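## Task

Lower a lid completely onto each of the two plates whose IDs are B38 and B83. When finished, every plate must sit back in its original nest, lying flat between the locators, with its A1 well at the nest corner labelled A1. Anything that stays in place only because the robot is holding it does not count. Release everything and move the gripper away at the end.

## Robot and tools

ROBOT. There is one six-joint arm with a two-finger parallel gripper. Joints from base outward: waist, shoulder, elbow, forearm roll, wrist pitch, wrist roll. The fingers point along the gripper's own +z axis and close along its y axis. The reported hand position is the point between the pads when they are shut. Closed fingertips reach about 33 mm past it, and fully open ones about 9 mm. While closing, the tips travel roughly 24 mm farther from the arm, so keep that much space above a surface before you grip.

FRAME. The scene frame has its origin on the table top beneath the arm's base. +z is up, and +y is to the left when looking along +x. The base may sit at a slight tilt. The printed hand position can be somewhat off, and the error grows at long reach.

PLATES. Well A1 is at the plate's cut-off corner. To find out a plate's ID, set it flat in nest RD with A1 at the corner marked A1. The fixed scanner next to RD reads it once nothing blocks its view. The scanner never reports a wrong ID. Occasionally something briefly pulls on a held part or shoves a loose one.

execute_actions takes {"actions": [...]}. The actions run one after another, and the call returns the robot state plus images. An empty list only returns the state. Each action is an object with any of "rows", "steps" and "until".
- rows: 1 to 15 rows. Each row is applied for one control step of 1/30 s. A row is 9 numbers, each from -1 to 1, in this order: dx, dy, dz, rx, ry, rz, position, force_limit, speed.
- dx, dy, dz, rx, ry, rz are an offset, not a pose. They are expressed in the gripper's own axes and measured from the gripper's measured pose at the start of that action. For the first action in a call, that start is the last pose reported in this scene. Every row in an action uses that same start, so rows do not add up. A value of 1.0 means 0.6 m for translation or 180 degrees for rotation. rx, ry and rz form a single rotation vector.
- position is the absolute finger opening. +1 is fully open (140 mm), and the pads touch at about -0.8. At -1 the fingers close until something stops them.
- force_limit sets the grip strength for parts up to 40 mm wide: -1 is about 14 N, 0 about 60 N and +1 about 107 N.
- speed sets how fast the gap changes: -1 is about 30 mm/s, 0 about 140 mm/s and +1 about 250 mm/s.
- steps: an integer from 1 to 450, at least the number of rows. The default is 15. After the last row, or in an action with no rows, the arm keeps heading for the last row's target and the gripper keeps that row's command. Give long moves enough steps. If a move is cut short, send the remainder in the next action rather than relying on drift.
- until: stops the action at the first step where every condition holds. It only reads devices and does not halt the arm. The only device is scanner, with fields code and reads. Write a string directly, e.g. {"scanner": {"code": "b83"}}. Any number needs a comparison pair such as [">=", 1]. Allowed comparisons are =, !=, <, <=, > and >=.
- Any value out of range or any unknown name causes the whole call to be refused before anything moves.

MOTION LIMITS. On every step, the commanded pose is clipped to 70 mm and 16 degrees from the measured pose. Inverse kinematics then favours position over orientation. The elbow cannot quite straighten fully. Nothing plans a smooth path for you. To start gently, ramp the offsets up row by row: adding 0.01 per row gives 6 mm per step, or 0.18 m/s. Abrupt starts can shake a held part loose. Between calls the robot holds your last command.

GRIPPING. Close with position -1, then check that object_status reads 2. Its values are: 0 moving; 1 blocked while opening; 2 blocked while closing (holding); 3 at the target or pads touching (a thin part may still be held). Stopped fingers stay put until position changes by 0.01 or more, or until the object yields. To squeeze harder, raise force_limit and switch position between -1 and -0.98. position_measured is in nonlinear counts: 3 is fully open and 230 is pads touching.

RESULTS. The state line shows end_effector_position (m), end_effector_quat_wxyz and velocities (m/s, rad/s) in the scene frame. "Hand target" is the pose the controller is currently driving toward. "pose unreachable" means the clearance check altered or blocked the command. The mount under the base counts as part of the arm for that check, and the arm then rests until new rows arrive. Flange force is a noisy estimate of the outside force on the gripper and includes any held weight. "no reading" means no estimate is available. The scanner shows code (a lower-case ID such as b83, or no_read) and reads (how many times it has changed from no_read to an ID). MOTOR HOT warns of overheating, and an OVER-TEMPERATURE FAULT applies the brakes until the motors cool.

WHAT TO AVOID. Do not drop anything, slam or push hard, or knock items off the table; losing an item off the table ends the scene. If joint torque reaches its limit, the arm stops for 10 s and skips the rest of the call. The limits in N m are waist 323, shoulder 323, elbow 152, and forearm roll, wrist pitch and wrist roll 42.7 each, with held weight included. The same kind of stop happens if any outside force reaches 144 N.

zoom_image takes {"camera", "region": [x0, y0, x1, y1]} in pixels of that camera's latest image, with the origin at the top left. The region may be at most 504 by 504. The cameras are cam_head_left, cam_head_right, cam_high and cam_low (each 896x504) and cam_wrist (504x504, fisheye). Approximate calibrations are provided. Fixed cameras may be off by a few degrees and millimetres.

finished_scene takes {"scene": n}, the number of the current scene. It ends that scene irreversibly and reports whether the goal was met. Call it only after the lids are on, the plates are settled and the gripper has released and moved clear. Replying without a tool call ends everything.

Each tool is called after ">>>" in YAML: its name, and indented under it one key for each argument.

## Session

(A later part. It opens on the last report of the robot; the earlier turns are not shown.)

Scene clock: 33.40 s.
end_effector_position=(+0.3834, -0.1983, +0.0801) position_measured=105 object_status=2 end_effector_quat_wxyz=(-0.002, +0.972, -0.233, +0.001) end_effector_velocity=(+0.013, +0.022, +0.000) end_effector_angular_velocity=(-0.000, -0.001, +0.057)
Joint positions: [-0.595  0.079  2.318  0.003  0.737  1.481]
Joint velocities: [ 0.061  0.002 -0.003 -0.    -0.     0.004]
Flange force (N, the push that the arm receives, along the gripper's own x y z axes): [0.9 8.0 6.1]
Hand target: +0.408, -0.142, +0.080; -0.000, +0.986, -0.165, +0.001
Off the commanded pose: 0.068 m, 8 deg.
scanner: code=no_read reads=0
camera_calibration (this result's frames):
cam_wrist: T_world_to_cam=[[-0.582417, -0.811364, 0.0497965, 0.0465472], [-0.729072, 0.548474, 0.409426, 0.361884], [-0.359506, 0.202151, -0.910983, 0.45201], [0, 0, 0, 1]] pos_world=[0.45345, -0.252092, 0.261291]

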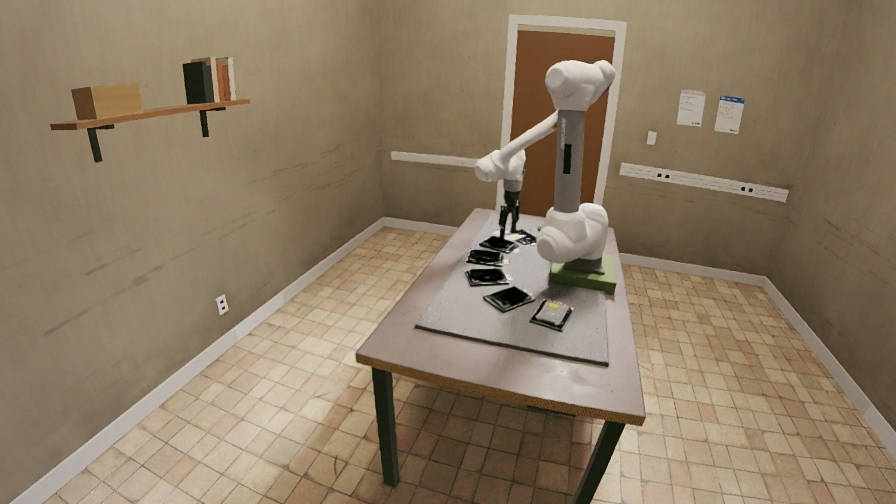

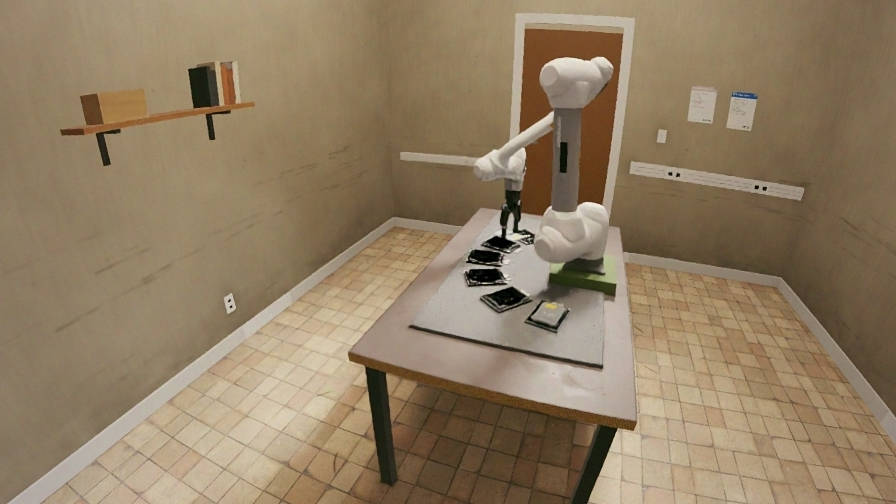

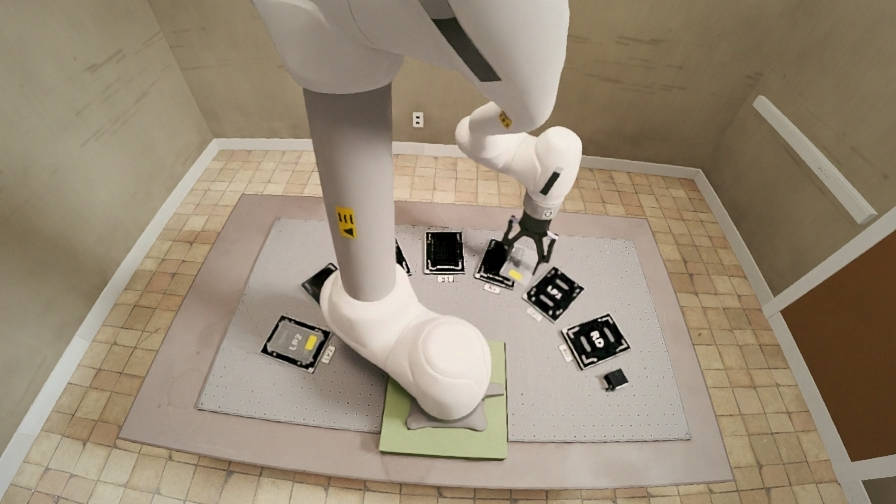

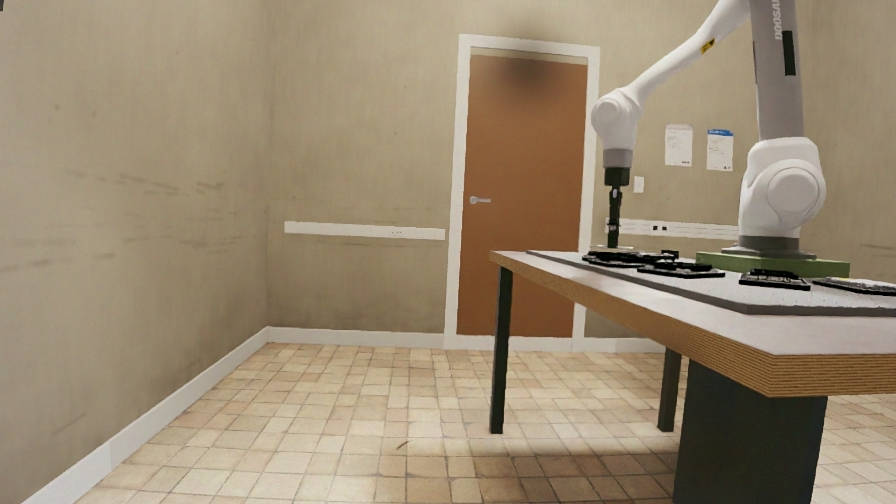

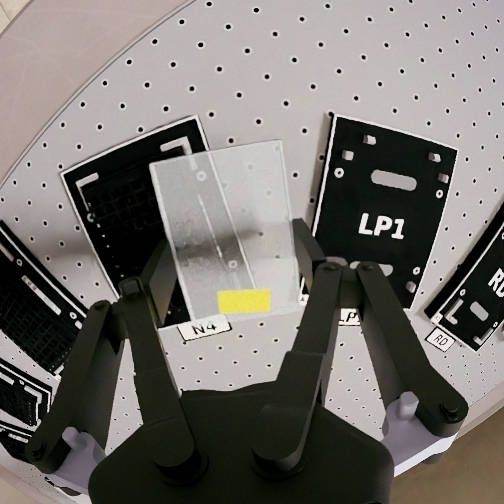

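>>> execute_actions:
  actions:
    - {"rows": [[-0.0208, -0.2163, 0.0, -0.0020, -0.0006, -0.0889, -1, 0, -0.4]], "steps": 1}

Scene clock: 33.80 s.
end_effector_position=(+0.4083, -0.1419, +0.0805) position_measured=105 object_status=2 end_effector_quat_wxyz=(-0.000, +0.986, -0.165, +0.001) end_effector_velocity=(+0.010, +0.026, -0.000) end_effector_angular_velocity=(-0.001, -0.000, +0.064)
Joint positions: [-0.45   0.08   2.317 -0.003  0.737  1.491]
Joint velocities: [ 0.065  0.002 -0.002 -0.001 -0.001  0.002]
Flange force (N, the push that the arm receives, along the gripper's own x y z axes): [2.6 0.3 7.5]
Hand target: +0.424, -0.082, +0.081; -0.001, +0.995, -0.096, +0.001
Off the commanded pose: 0.069 m, 8 deg.
scanner: code=no_read reads=0
camera_calibration (this result's frames):
cam_wrist: T_world_to_cam=[[-0.46359, -0.884494, 0.0524961, 0.0477204], [-0.798237, 0.442627, 0.408533, 0.362262], [-0.384581, 0.147487, -0.911233, 0.452351], [0, 0, 0, 1]] pos_world=[0.485259, -0.184855, 0.261696]

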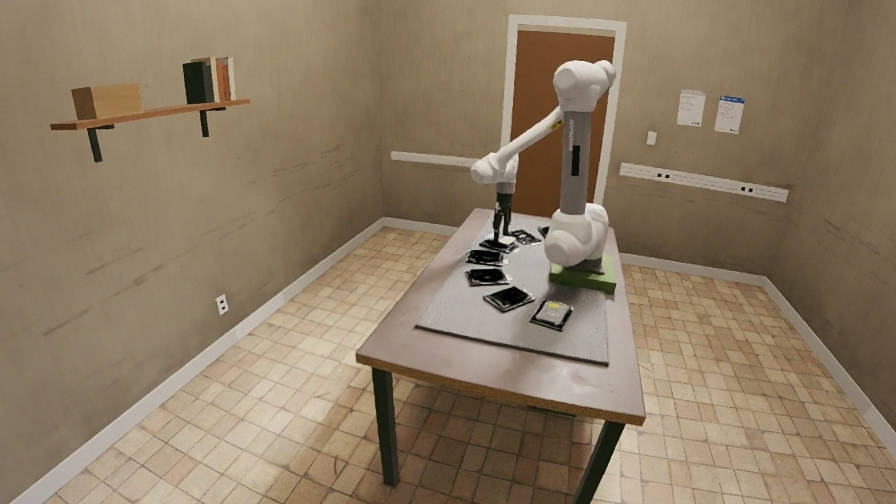

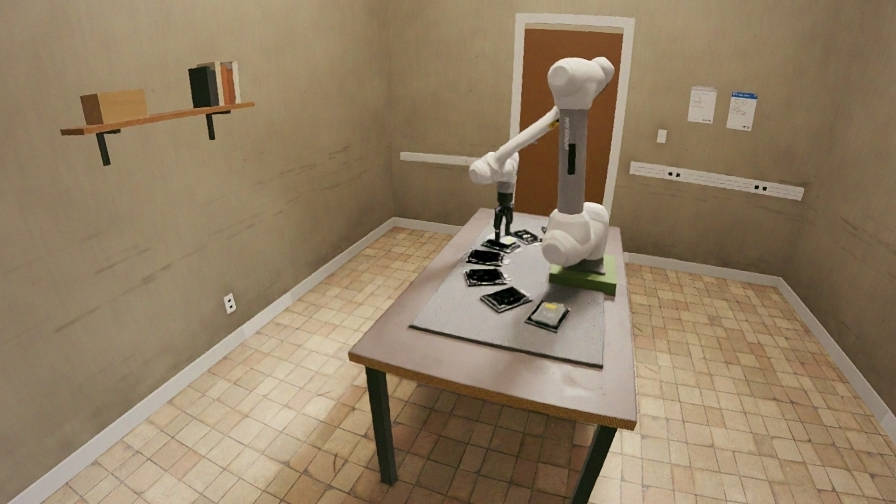

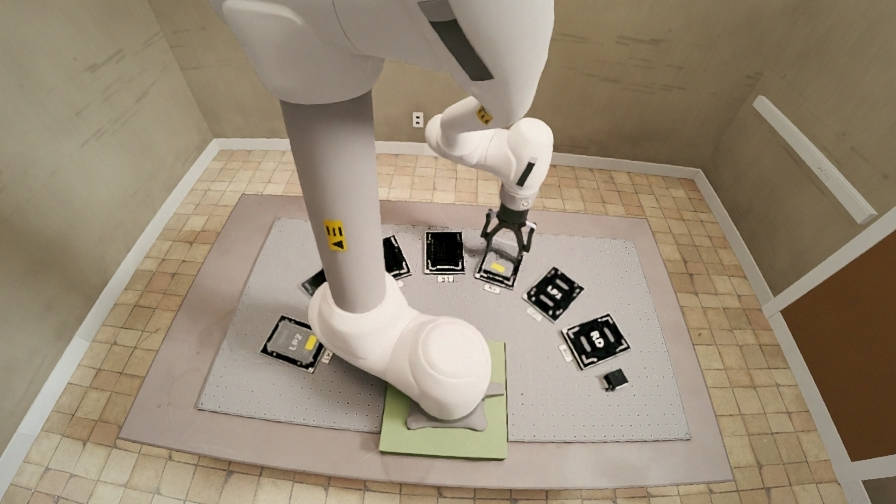

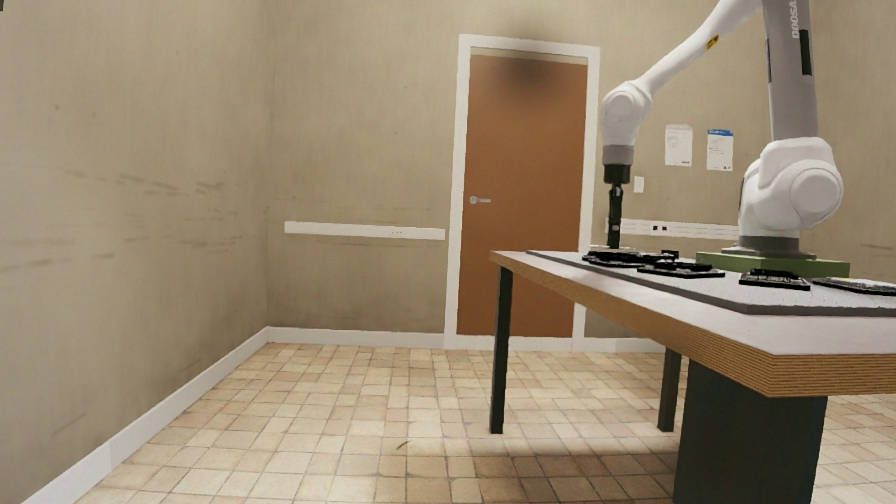

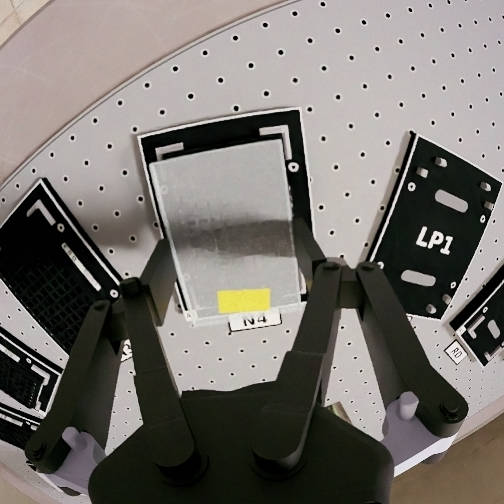

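>>> zoom_image:
  camera: "cam_wrist"
  region: [40, 225, 120, 305]

>>> zoom_image:
  camera: "cam_wrist"
  region: [0, 320, 80, 400]

Region (40, 225, 120, 305) of cam_wrist's 504x504 image, scaled by 6.300, with more detail than that image has.

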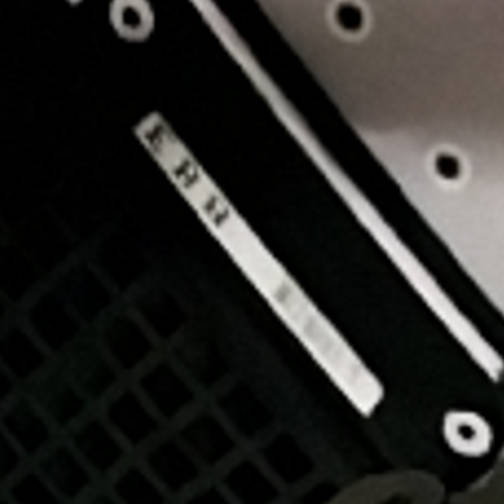

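Region (0, 320, 80, 400) of cam_wrist's 504x504 image, scaled by 6.300, with more detail than that image has.

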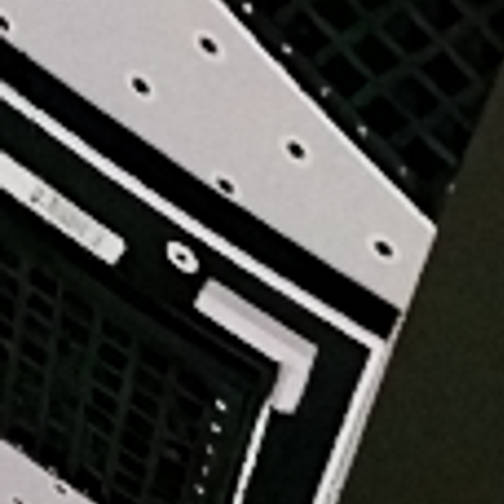

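>>> execute_actions:
  actions:
    - {"rows": [[-0.0230, -0.2170, 0.0025, -0.0013, -0.0011, -0.0889, -1, 0, -0.4]], "steps": 1}

Scene clock: 37.90 s.
end_effector_position=(+0.4243, -0.0817, +0.0807) position_measured=105 object_status=2 end_effector_quat_wxyz=(-0.001, +0.995, -0.095, +0.001) end_effector_velocity=(+0.005, +0.026, +0.000) end_effector_angular_velocity=(-0.000, +0.000, +0.057)
Joint positions: [-0.306  0.081  2.316 -0.002  0.739  1.495]
Joint velocities: [ 0.06   0.    -0.    -0.001  0.     0.004]
Flange force (N, the push that the arm receives, along the gripper's own x y z axes): [0.4 2.1 7.1]
Hand target: +0.431, -0.020, +0.079; -0.001, +1.000, -0.026, -0.000
Off the commanded pose: 0.069 m, 8 deg.
scanner: code=no_read reads=0
camera_calibration (this result's frames):
cam_wrist: T_world_to_cam=[[-0.335551, -0.940607, 0.051623, 0.0494918], [-0.851853, 0.326373, 0.409666, 0.361451], [-0.402183, 0.0934887, -0.910774, 0.452857], [0, 0, 0, 1]] pos_world=[0.506642, -0.113753, 0.261821]

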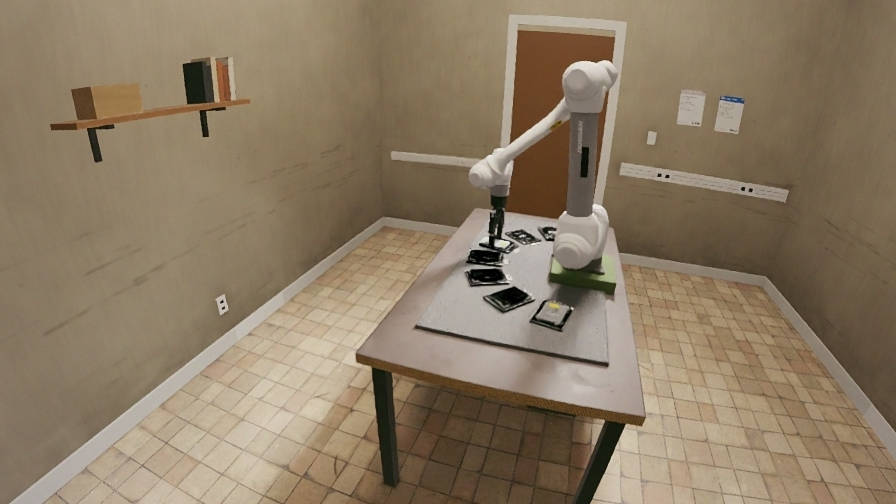

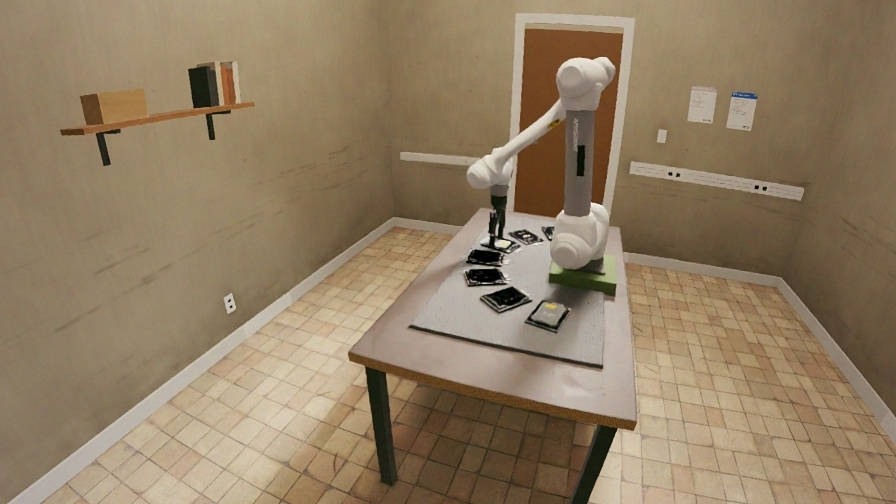

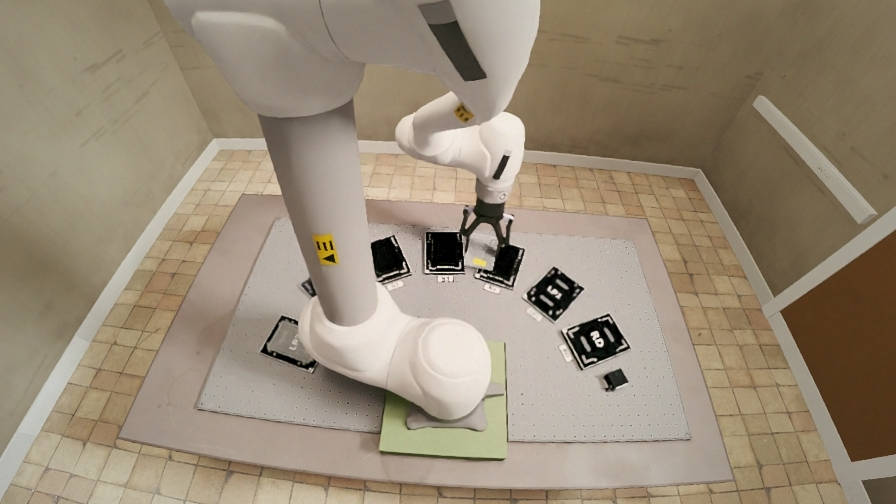

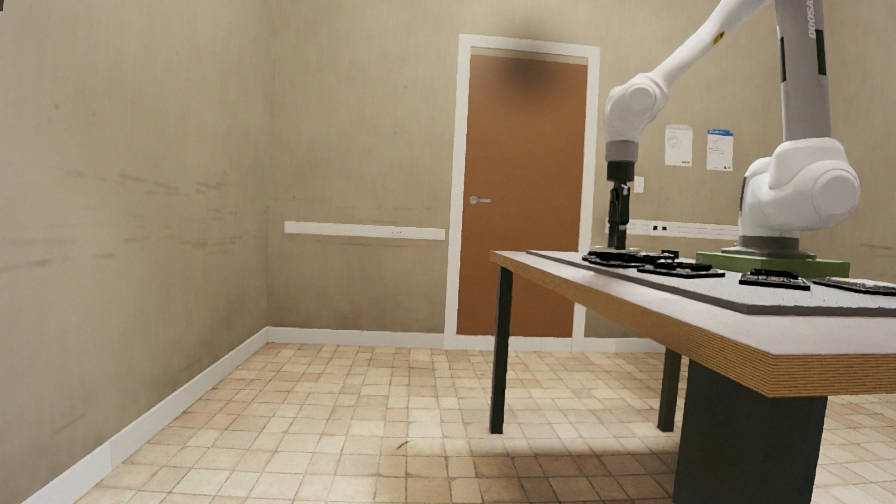

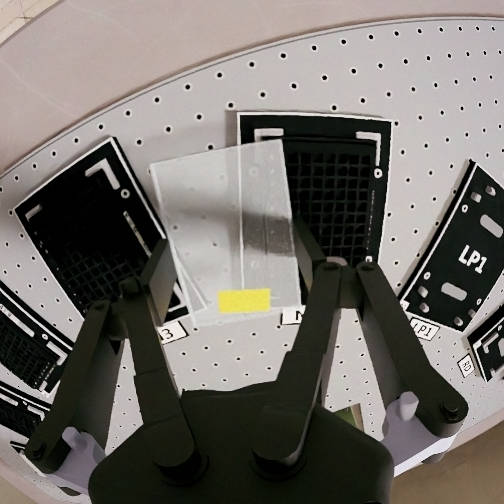

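>>> zoom_image:
  camera: "cam_wrist"
  region: [0, 285, 70, 355]

>>> zoom_image:
  camera: "cam_wrist"
  region: [0, 125, 200, 325]

Region (0, 285, 70, 355) of cam_wrist's 504x504 image, scaled by 7.200, with more detail than that image has.

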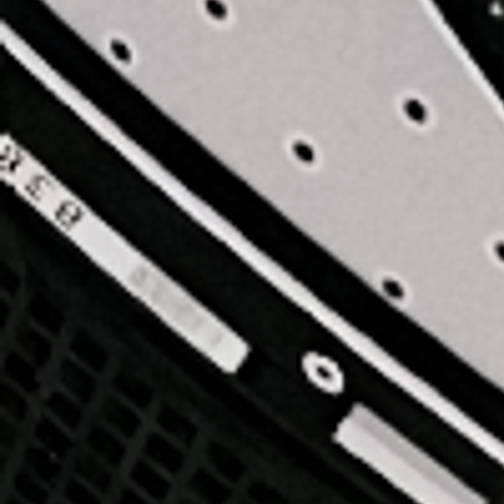

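Region (0, 125, 200, 325) of cam_wrist's 504x504 image, scaled by 2.520, with more detail than that image has.

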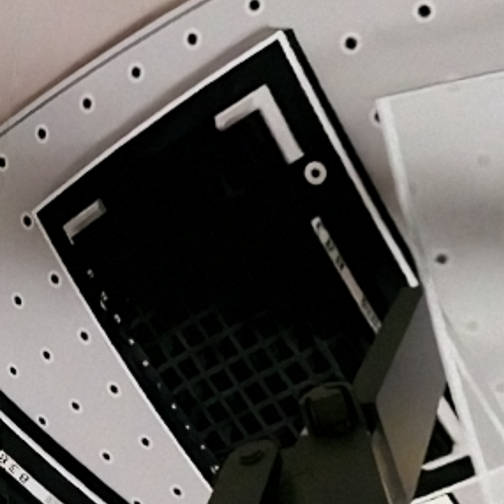

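>>> execute_actions:
  actions: []

Scene clock: 38.03 s.
end_effector_position=(+0.4288, -0.0533, +0.0802) position_measured=105 object_status=2 end_effector_quat_wxyz=(-0.001, +0.998, -0.064, +0.000) end_effector_velocity=(+0.047, +0.371, -0.007) end_effector_angular_velocity=(+0.003, +0.004, +0.835)
Joint positions: [-0.239  0.082  2.316 -0.002  0.739  1.498]
Joint velocities: [ 0.868  0.019  0.001 -0.003 -0.012  0.035]
Flange force (N, the push that the arm receives, along the gripper's own x y z axes): [-0.9 1.5 3.8]
Hand target: +0.431, -0.020, +0.079; -0.001, +1.000, -0.026, -0.000
Off the commanded pose: 0.040 m, 4 deg.
scanner: code=no_read reads=0
camera_calibration (this result's frames):
cam_wrist: T_world_to_cam=[[-0.274862, -0.96011, 0.0513696, 0.0506852], [-0.870677, 0.271213, 0.410322, 0.36124], [-0.407887, 0.0680556, -0.910493, 0.452638], [0, 0, 0, 1]] pos_world=[0.51308, -0.080114, 0.261295]

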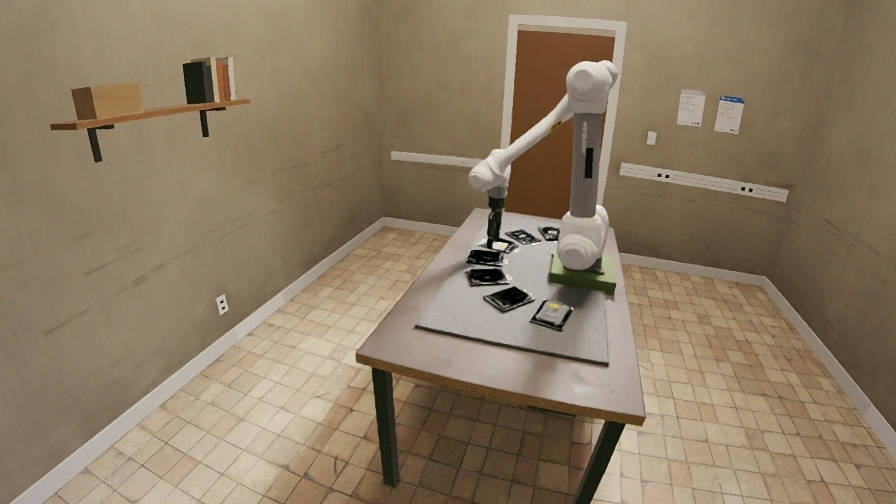

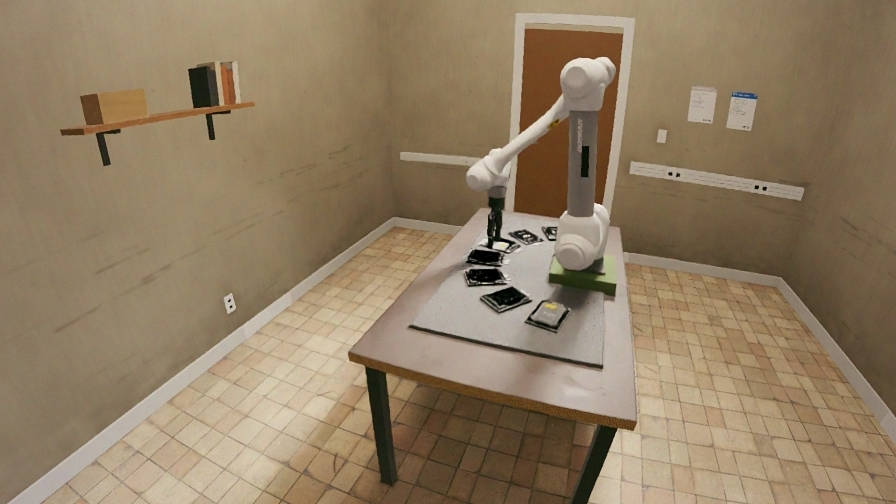

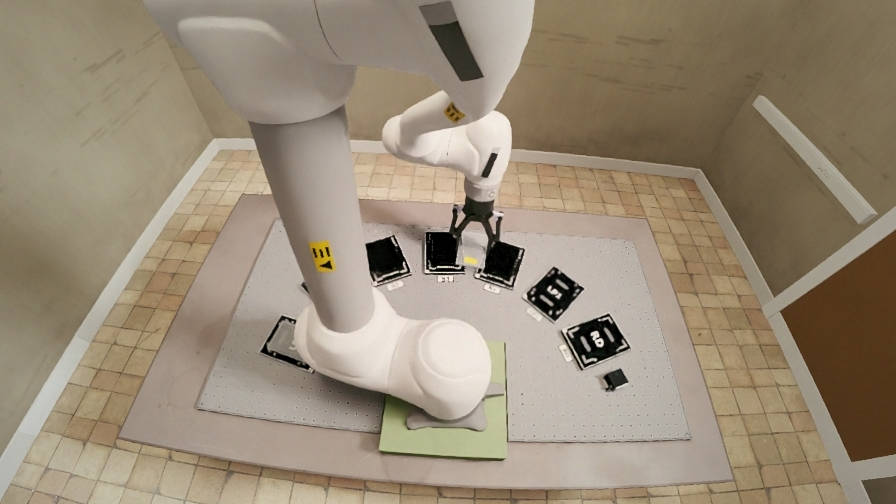

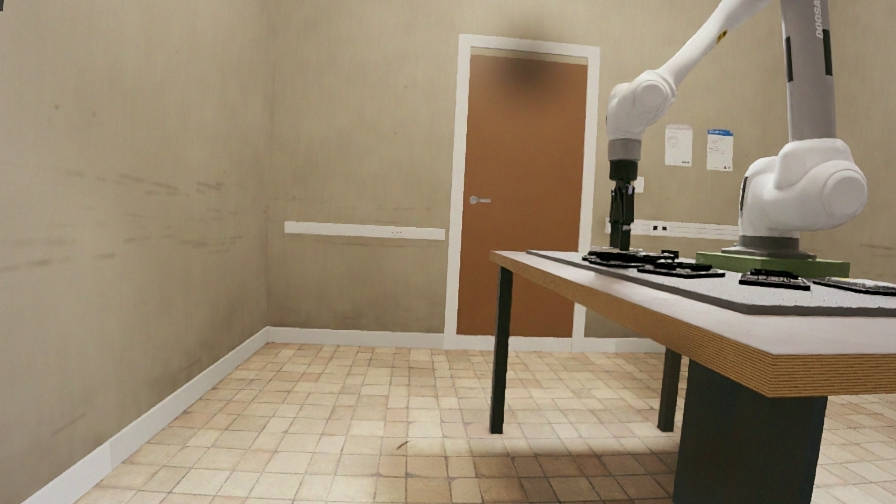

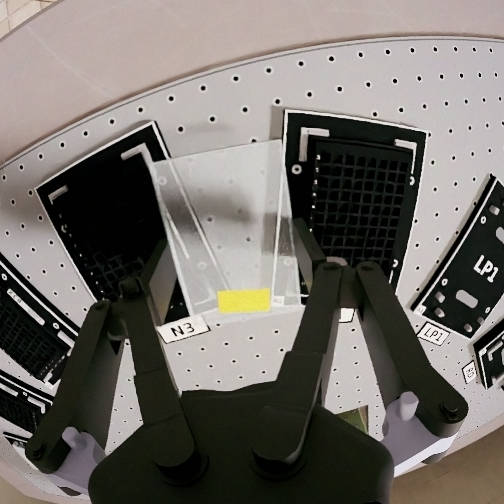

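>>> execute_actions:
  actions: []

>>> zoom_image:
  camera: "cam_wrist"
  region: [50, 100, 250, 300]

Scene clock: 38.83 s.
end_effector_position=(+0.4314, -0.0201, +0.0794) position_measured=105 object_status=2 end_effector_quat_wxyz=(-0.001, +1.000, -0.026, -0.000) end_effector_velocity=(+0.000, +0.000, -0.000) end_effector_angular_velocity=(-0.000, -0.000, +0.000)
Joint positions: [-0.161  0.084  2.317 -0.004  0.737  1.501]
Joint velocities: [ 0.     0.    -0.    -0.    -0.001  0.   ]
Flange force (N, the push that the arm receives, along the gripper's own x y z axes): [-1.7 -0.6 4.4]
Hand target: +0.431, -0.020, +0.079; -0.001, +1.000, -0.026, -0.000
Off the commanded pose: 0.009 m, 0 deg.
scanner: code=no_read reads=0
camera_calibration (this result's frames):
cam_wrist: T_world_to_cam=[[-0.201474, -0.978111, 0.0520355, 0.051245], [-0.888308, 0.204844, 0.411032, 0.361064], [-0.412694, 0.0365888, -0.910135, 0.45208], [0, 0, 0, 1]] pos_world=[0.517631, -0.0403795, 0.260378]

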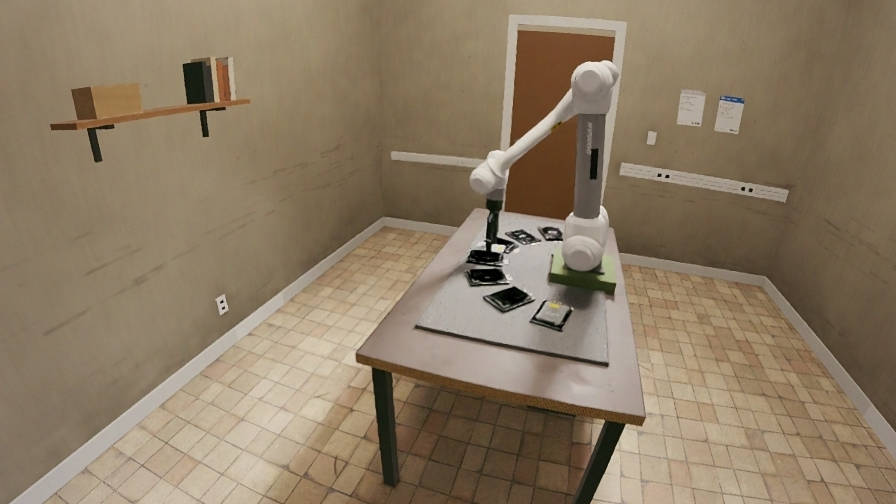

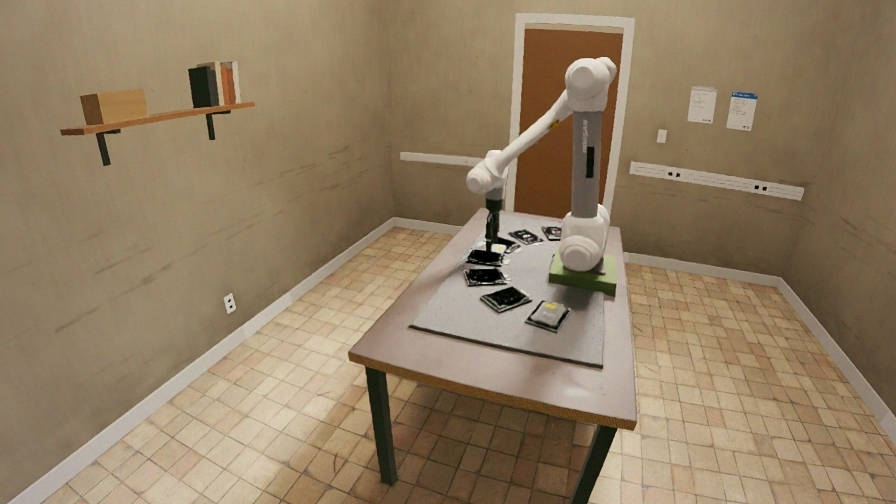

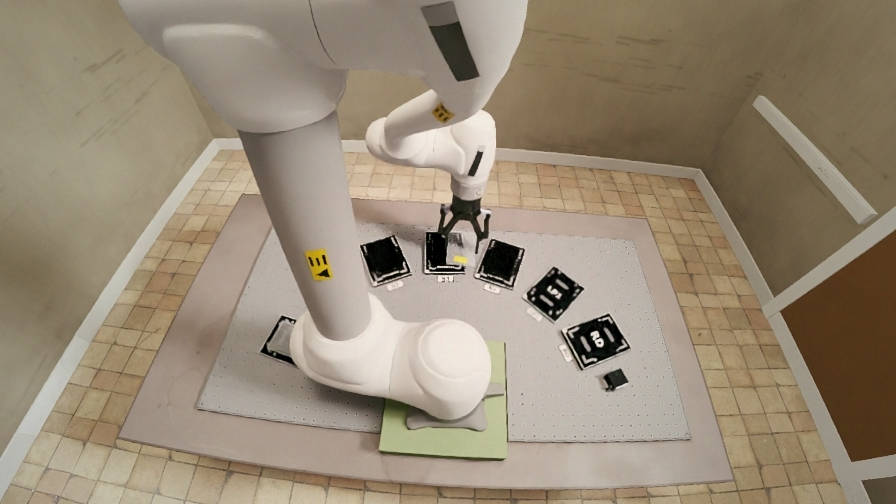

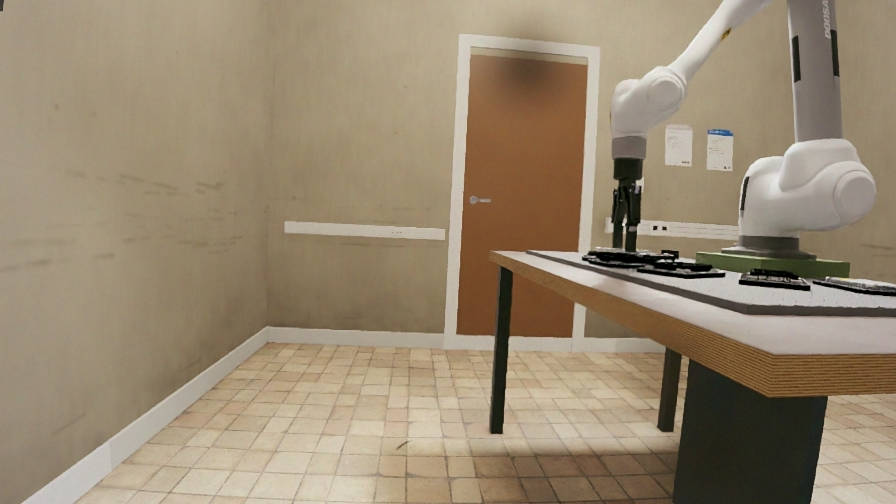

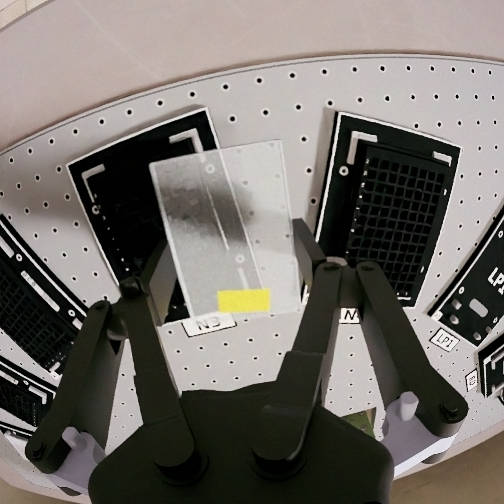

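Region (50, 100, 250, 300) of cam_wrist's 504x504 image, scaled by 2.520, with more detail than that image has.

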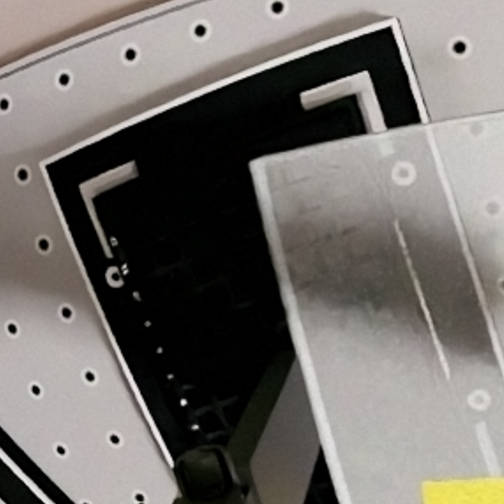

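>>> execute_actions:
  actions:
    - {"rows": [[0.0142, -0.0975, 0.0080, -0.0016, 0, -0.0378, -1, 0, -0.4]], "steps": 1}

Scene clock: 39.77 s.
end_effector_position=(+0.4314, -0.0199, +0.0793) position_measured=105 object_status=2 end_effector_quat_wxyz=(-0.001, +1.000, -0.026, -0.000) end_effector_velocity=(+0.001, +0.026, -0.004) end_effector_angular_velocity=(+0.002, +0.004, +0.054)
Joint positions: [-0.161  0.084  2.317 -0.004  0.737  1.501]
Joint velocities: [ 0.06   0.009  0.     0.001 -0.004  0.005]
Flange force (N, the push that the arm receives, along the gripper's own x y z axes): [-2.1 6.3 5.4]
Hand target: +0.438, +0.034, +0.076; -0.001, +0.999, +0.034, +0.000
Off the commanded pose: 0.059 m, 7 deg.
scanner: code=no_read reads=0
camera_calibration (this result's frames):
cam_wrist: T_world_to_cam=[[-0.200978, -0.978212, 0.0520436, 0.0512544], [-0.888393, 0.204395, 0.411072, 0.361064], [-0.412753, 0.0363814, -0.910116, 0.452066], [0, 0, 0, 1]] pos_world=[0.517659, -0.0401087, 0.260342]

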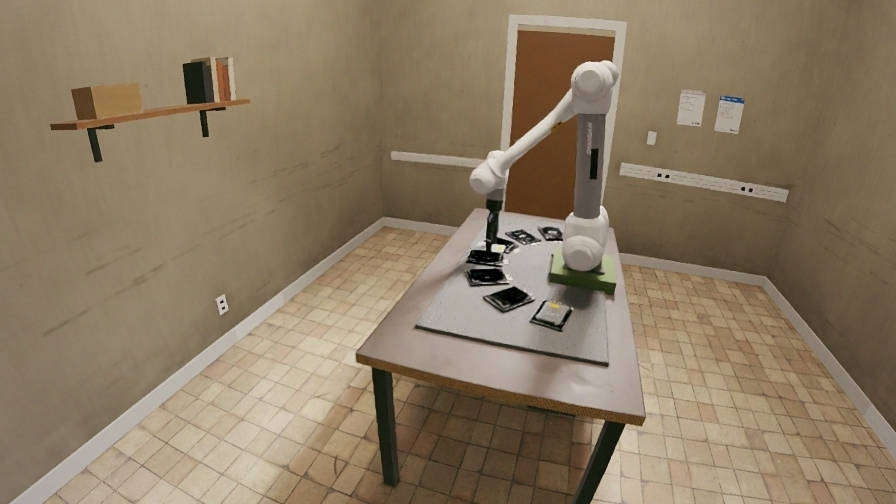

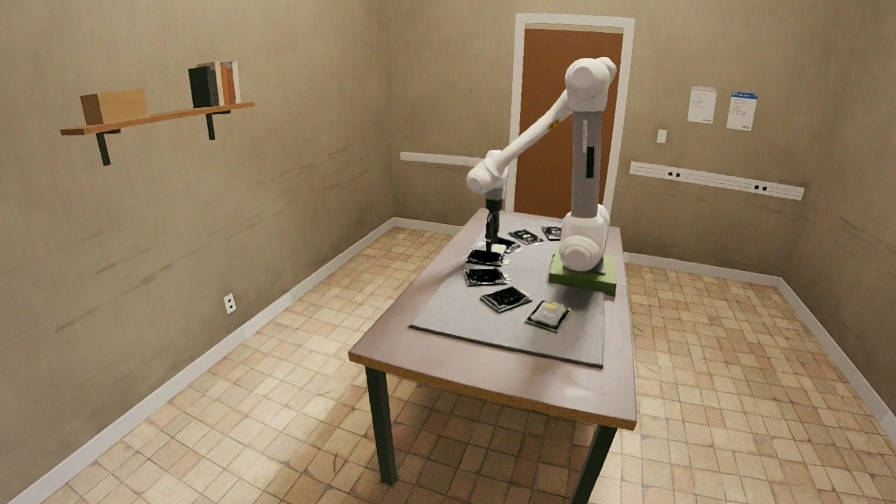

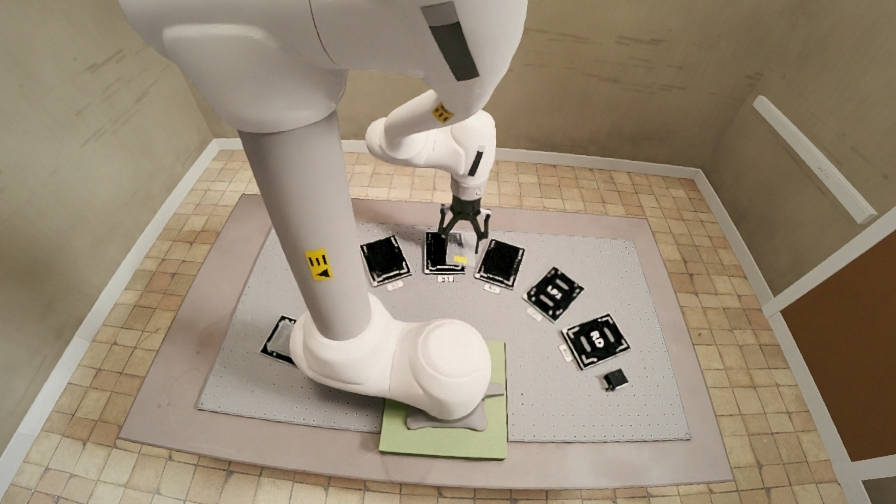

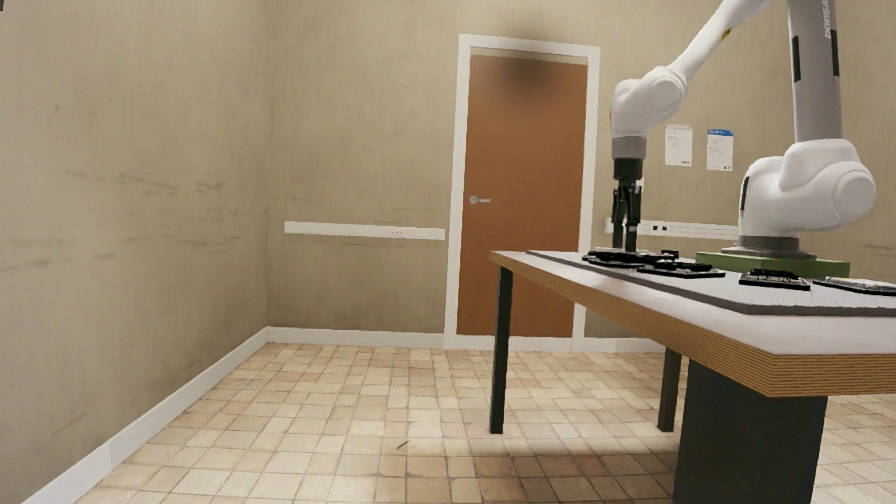

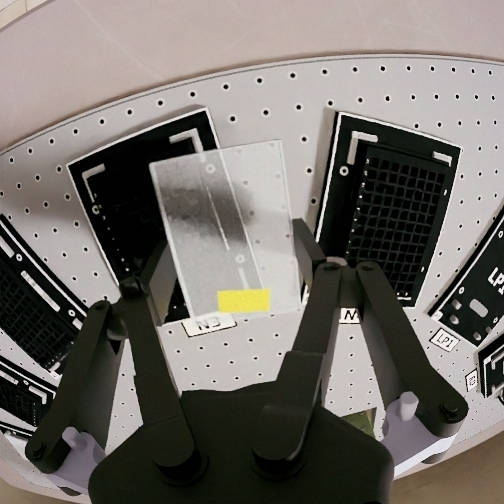

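>>> zoom_image:
  camera: "cam_wrist"
  region: [0, 250, 80, 330]

Region (0, 250, 80, 330) of cam_wrist's 504x504 image, scaled by 6.300, with more detail than that image has.

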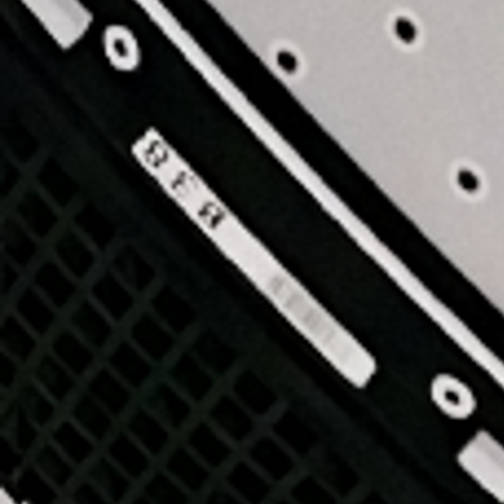

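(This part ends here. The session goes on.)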